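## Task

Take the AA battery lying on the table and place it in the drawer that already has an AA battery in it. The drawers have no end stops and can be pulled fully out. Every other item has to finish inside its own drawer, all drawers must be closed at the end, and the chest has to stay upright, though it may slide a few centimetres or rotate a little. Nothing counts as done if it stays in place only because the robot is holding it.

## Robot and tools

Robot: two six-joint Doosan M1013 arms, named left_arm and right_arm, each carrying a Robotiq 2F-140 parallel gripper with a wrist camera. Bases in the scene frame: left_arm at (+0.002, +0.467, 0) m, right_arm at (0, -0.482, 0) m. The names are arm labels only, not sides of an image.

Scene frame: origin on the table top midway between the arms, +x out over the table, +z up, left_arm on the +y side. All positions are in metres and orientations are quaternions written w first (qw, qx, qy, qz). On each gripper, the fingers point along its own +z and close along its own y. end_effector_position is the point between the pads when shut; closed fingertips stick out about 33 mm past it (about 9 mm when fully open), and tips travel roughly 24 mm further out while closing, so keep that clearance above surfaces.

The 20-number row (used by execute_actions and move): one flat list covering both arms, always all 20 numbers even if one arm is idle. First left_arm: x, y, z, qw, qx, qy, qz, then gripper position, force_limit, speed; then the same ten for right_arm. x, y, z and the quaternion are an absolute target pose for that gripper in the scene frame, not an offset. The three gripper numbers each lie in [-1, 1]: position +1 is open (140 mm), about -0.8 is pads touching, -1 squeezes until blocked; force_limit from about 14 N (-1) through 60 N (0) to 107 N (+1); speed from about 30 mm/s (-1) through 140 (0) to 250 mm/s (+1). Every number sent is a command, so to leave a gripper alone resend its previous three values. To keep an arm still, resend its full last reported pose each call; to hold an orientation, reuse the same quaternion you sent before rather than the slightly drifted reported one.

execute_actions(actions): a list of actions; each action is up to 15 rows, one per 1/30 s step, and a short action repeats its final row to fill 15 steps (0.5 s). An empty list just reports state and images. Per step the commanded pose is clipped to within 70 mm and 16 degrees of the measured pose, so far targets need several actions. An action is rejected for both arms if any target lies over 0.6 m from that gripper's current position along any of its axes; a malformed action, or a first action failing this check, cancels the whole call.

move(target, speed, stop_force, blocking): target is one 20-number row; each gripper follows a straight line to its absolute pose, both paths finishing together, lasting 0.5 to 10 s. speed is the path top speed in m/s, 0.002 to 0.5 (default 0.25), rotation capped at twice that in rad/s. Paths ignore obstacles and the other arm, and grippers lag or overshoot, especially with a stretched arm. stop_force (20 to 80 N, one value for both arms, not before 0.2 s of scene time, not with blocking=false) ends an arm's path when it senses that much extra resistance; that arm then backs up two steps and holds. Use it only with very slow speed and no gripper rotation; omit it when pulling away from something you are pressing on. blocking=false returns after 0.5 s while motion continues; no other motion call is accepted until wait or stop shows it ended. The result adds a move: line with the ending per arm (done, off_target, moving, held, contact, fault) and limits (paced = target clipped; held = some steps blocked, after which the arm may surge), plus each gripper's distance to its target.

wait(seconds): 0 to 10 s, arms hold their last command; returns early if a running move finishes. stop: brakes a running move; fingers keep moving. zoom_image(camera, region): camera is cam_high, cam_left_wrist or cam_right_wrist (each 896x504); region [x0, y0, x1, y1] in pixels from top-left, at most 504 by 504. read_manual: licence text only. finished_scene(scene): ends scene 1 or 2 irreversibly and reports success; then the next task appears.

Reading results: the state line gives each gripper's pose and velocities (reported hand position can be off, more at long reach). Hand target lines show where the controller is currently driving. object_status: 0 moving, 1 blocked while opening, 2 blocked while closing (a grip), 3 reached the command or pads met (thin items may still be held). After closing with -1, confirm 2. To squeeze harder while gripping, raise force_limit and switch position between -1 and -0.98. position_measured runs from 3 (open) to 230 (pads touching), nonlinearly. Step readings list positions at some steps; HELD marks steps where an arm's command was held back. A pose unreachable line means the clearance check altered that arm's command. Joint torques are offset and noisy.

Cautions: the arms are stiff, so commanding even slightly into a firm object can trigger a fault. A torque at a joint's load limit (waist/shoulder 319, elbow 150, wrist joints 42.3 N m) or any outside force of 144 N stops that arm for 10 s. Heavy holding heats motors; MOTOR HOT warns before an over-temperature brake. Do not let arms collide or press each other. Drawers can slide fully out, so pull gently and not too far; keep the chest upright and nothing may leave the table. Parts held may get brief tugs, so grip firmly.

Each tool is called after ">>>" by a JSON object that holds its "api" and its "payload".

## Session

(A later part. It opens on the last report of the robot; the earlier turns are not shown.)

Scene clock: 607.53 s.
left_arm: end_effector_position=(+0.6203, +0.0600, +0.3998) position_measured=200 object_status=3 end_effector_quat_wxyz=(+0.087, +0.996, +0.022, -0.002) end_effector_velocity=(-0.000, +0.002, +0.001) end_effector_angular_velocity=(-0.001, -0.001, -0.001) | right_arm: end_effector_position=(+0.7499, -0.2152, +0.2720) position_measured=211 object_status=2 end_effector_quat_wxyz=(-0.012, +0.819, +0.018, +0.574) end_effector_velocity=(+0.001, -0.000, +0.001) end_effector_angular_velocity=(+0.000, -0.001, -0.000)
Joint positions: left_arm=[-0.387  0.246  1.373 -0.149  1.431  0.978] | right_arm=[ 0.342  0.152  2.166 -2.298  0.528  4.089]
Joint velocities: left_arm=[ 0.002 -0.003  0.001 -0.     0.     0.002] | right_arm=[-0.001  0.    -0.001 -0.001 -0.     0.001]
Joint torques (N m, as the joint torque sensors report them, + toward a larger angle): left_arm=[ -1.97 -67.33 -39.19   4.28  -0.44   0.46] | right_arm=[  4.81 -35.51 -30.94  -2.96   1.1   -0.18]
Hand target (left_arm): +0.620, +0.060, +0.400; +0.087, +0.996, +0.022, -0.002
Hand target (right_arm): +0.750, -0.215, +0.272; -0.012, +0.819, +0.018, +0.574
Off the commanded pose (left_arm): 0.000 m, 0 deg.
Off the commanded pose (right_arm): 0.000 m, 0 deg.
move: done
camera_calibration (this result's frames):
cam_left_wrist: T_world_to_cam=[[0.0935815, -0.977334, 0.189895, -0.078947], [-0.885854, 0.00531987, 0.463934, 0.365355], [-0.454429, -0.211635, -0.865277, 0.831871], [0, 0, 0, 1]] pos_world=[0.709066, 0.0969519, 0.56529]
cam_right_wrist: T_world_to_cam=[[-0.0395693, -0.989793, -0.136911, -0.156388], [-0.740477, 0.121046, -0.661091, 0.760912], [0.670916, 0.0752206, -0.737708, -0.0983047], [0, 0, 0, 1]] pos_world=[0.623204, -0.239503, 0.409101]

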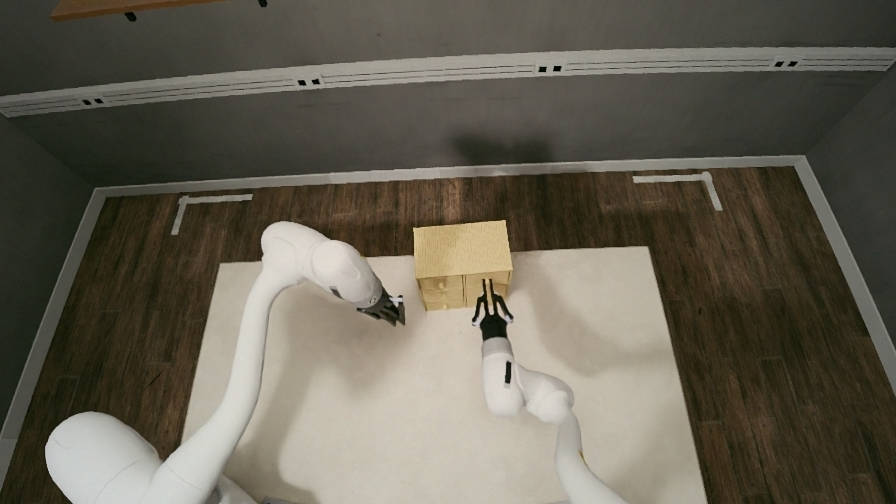

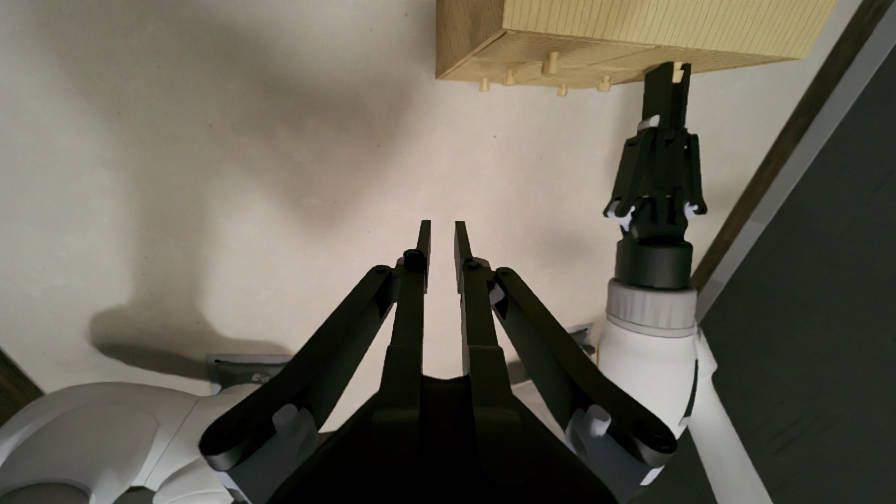

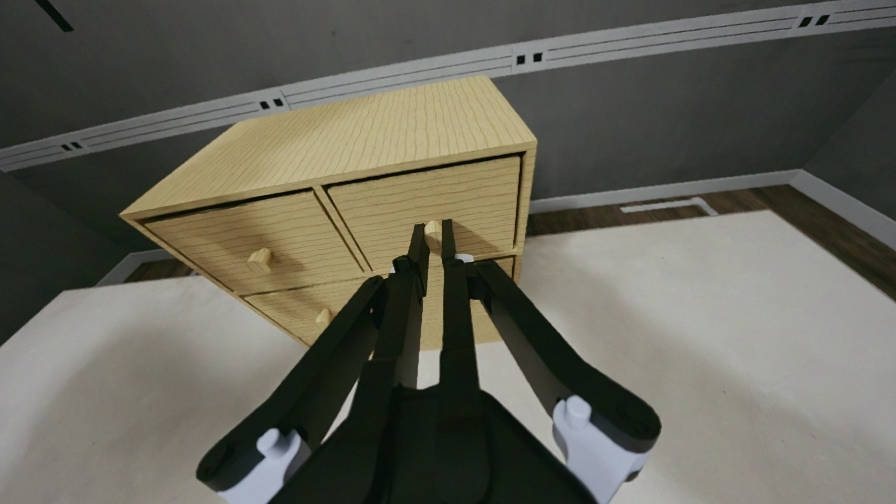

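>>> {"api": "execute_actions", "payload": {"actions": [[[0.62, 0.06, 0.40, 0.0872, 0.996, 0.0217, -0.0019, -0.56, -0.5, -0.7, 0.750, -0.2153, 0.272, -0.0125, 0.819, 0.018, 0.574, -0.4, 0, 0]], [[0.62, 0.06, 0.40, 0.0872, 0.996, 0.0217, -0.0019, -0.56, -0.5, -0.7, 0.7485, -0.2153, 0.272, -0.0125, 0.819, 0.018, 0.574, -0.4, 0, 0], [0.62, 0.06, 0.40, 0.0872, 0.996, 0.0217, -0.0019, -0.56, -0.5, -0.7, 0.746, -0.2155, 0.272, -0.0125, 0.819, 0.018, 0.574, -0.4, 0, 0], [0.62, 0.06, 0.40, 0.0872, 0.996, 0.0217, -0.0019, -0.56, -0.5, -0.7, 0.742, -0.2156, 0.272, -0.0125, 0.819, 0.018, 0.574, -0.4, 0, 0], [0.62, 0.06, 0.40, 0.0872, 0.996, 0.0217, -0.0019, -0.56, -0.5, -0.7, 0.737, -0.2158, 0.272, -0.0125, 0.819, 0.018, 0.574, -0.4, 0, 0], [0.62, 0.06, 0.40, 0.0872, 0.996, 0.0217, -0.0019, -0.56, -0.5, -0.7, 0.732, -0.216, 0.272, -0.0125, 0.819, 0.018, 0.574, -0.4, 0, 0], [0.62, 0.06, 0.40, 0.0872, 0.996, 0.0217, -0.0019, -0.56, -0.5, -0.7, 0.727, -0.2163, 0.272, -0.0125, 0.819, 0.018, 0.574, -0.4, 0, 0], [0.62, 0.06, 0.40, 0.0872, 0.996, 0.0217, -0.0019, -0.56, -0.5, -0.7, 0.722, -0.2165, 0.272, -0.0125, 0.819, 0.018, 0.574, -0.4, 0, 0], [0.62, 0.06, 0.40, 0.0872, 0.996, 0.0217, -0.0019, -0.56, -0.5, -0.7, 0.717, -0.2167, 0.272, -0.0125, 0.819, 0.018, 0.574, -0.4, 0, 0], [0.62, 0.06, 0.40, 0.0872, 0.996, 0.0217, -0.0019, -0.56, -0.5, -0.7, 0.712, -0.217, 0.272, -0.0125, 0.819, 0.018, 0.574, -0.4, 0, 0], [0.62, 0.06, 0.40, 0.0872, 0.996, 0.0217, -0.0019, -0.56, -0.5, -0.7, 0.708, -0.2171, 0.272, -0.0125, 0.819, 0.018, 0.574, -0.4, 0, 0], [0.62, 0.06, 0.40, 0.0872, 0.996, 0.0217, -0.0019, -0.56, -0.5, -0.7, 0.705, -0.2172, 0.272, -0.0125, 0.819, 0.018, 0.574, -0.4, 0, 0], [0.62, 0.06, 0.40, 0.0872, 0.996, 0.0217, -0.0019, -0.56, -0.5, -0.7, 0.703, -0.2173, 0.272, -0.0125, 0.819, 0.018, 0.574, -0.4, 0, 0]]]}}

Scene clock: 637.90 s.
left_arm: end_effector_position=(+0.6200, +0.0600, +0.4000) position_measured=200 object_status=3 end_effector_quat_wxyz=(+0.087, +0.996, +0.022, -0.002) end_effector_velocity=(+0.001, -0.000, +0.000) end_effector_angular_velocity=(-0.001, -0.001, -0.000) | right_arm: end_effector_position=(+0.7062, -0.2173, +0.2719) position_measured=179 object_status=3 end_effector_quat_wxyz=(-0.013, +0.819, +0.018, +0.574) end_effector_velocity=(-0.040, -0.001, +0.002) end_effector_angular_velocity=(+0.000, -0.001, -0.002)
Joint positions: left_arm=[-0.387  0.245  1.373 -0.149  1.431  0.978] | right_arm=[ 0.38   0.096  2.233 -2.258  0.556  4.072]
Joint velocities: left_arm=[ 0.     0.    -0.001 -0.    -0.     0.   ] | right_arm=[ 0.039 -0.053  0.056  0.052  0.026 -0.028]
Joint torques (N m, as the joint torque sensors report them, + toward a larger angle): left_arm=[ -2.49 -70.45 -38.75   3.97  -0.82  -0.11] | right_arm=[ -0.9  -26.96 -30.65  -2.18   0.91  -0.23]
Hand target (left_arm): +0.620, +0.060, +0.400; +0.087, +0.996, +0.022, -0.002
Hand target (right_arm): +0.703, -0.217, +0.272; -0.013, +0.819, +0.018, +0.574
Off the commanded pose (left_arm): 0.000 m, 0 deg.
Off the commanded pose (right_arm): 0.003 m, 0 deg.
Step readings (end_effector_position; steps 1 to 15: 1st action; 16 to 30: 2nd action):
0: left_arm (+0.6202, +0.0602, +0.3999) | right_arm (+0.7500, -0.2151, +0.2720)
1: left_arm (+0.6202, +0.0602, +0.3999) | right_arm (+0.7500, -0.2152, +0.2720)
2: left_arm (+0.6202, +0.0602, +0.3999) | right_arm (+0.7500, -0.2152, +0.2720)
4: left_arm (+0.6201, +0.0601, +0.4000) | right_arm (+0.7500, -0.2152, +0.2720)
8: left_arm (+0.6200, +0.0600, +0.4000) | right_arm (+0.7501, -0.2153, +0.2720)
15: left_arm (+0.6200, +0.0600, +0.4000) | right_arm (+0.7501, -0.2153, +0.2721)
16: left_arm (+0.6200, +0.0600, +0.4000) | right_arm (+0.7500, -0.2153, +0.2720)
17: left_arm (+0.6200, +0.0600, +0.4000) | right_arm (+0.7494, -0.2153, +0.2719)
19: left_arm (+0.6200, +0.0600, +0.4000) | right_arm (+0.7461, -0.2155, +0.2719)
23: left_arm (+0.6200, +0.0600, +0.4000) | right_arm (+0.7317, -0.2161, +0.2718)
30: end_effector_position above
camera_calibration (this result's frames):
cam_left_wrist: T_world_to_cam=[[0.0938032, -0.977263, 0.190154, -0.0792552], [-0.885978, 0.00518399, 0.463697, 0.365202], [-0.45414, -0.211968, -0.865348, 0.831767], [0, 0, 0, 1]] pos_world=[0.708734, 0.0969618, 0.565495]
cam_right_wrist: T_world_to_cam=[[-0.0392783, -0.989778, -0.137103, -0.160401], [-0.740388, 0.120971, -0.661204, 0.728638], [0.671031, 0.0755382, -0.737571, -0.0689598], [0, 0, 0, 1]] pos_world=[0.579449, -0.241696, 0.408924]

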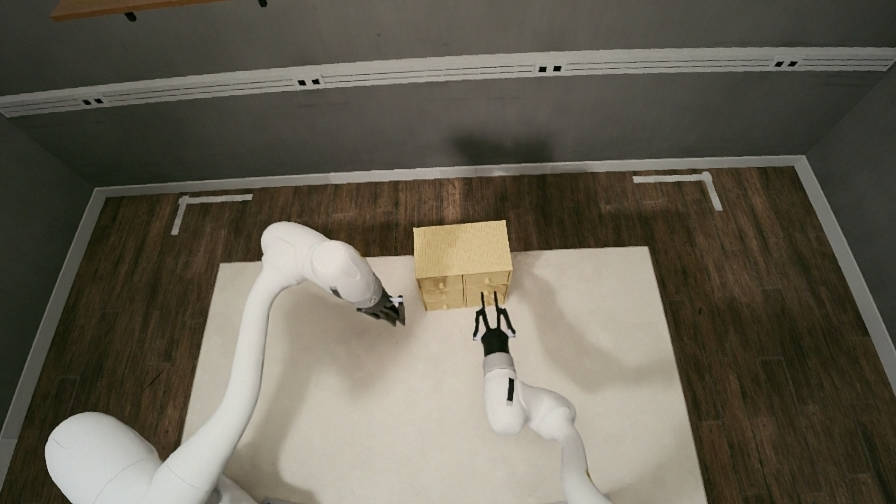

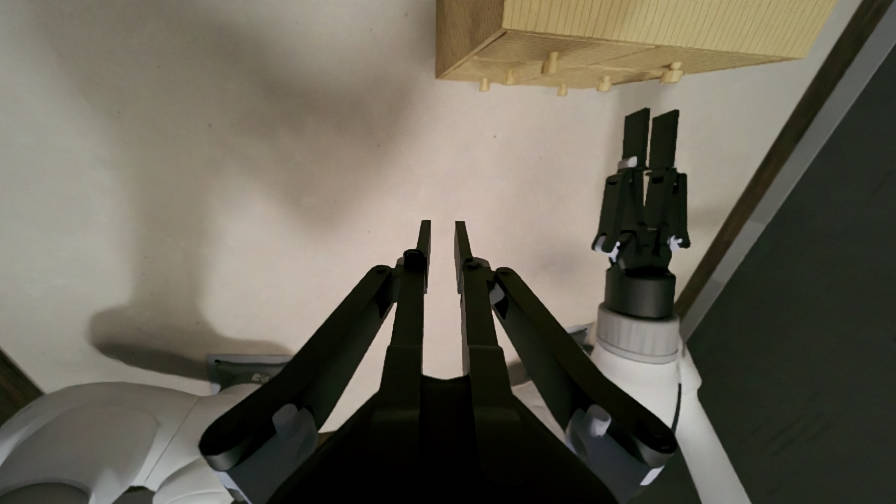

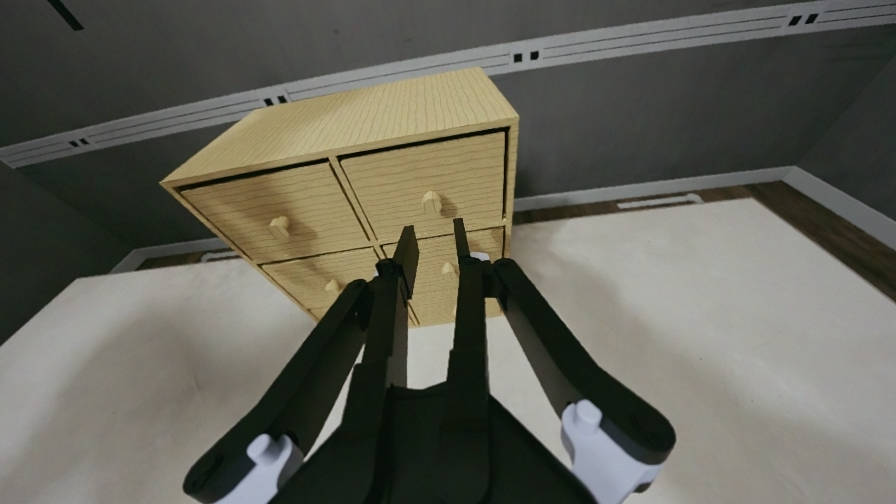

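>>> {"api": "zoom_image", "payload": {"camera": "cam_right_wrist", "region": [150, 60, 540, 340]}}

>>> {"api": "zoom_image", "payload": {"camera": "cam_high", "region": [400, 210, 540, 330]}}

Region (150, 60, 540, 340) of cam_right_wrist's 896x504 image, scaled by 1.292, with more detail than that image has; it fills the top 362 rows of this view, and the rest is white.

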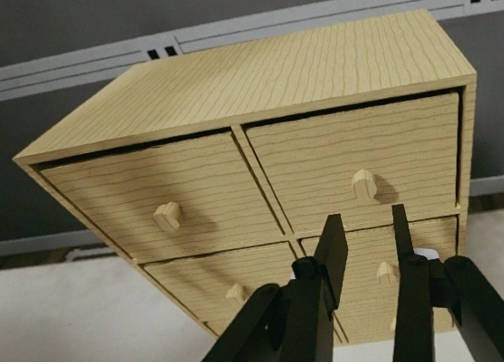

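Region (400, 210, 540, 330) of cam_high's 896x504 image, scaled by 3.600, with more detail than that image has; it fills the top 432 rows of this view, and the rest is white.

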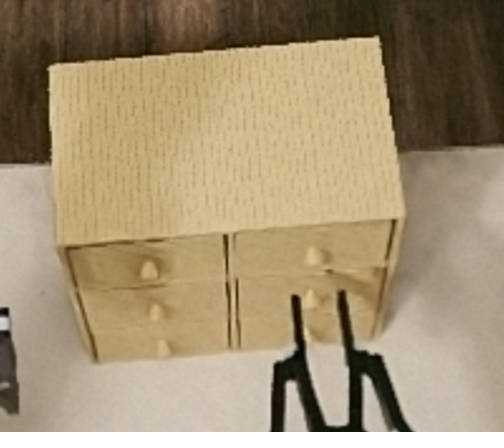

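All drawers are shut and the battery is inside. Finishing scene 1.

>>> {"api": "finished_scene", "payload": {"scene": 1}}

The scene is finished: the task was done.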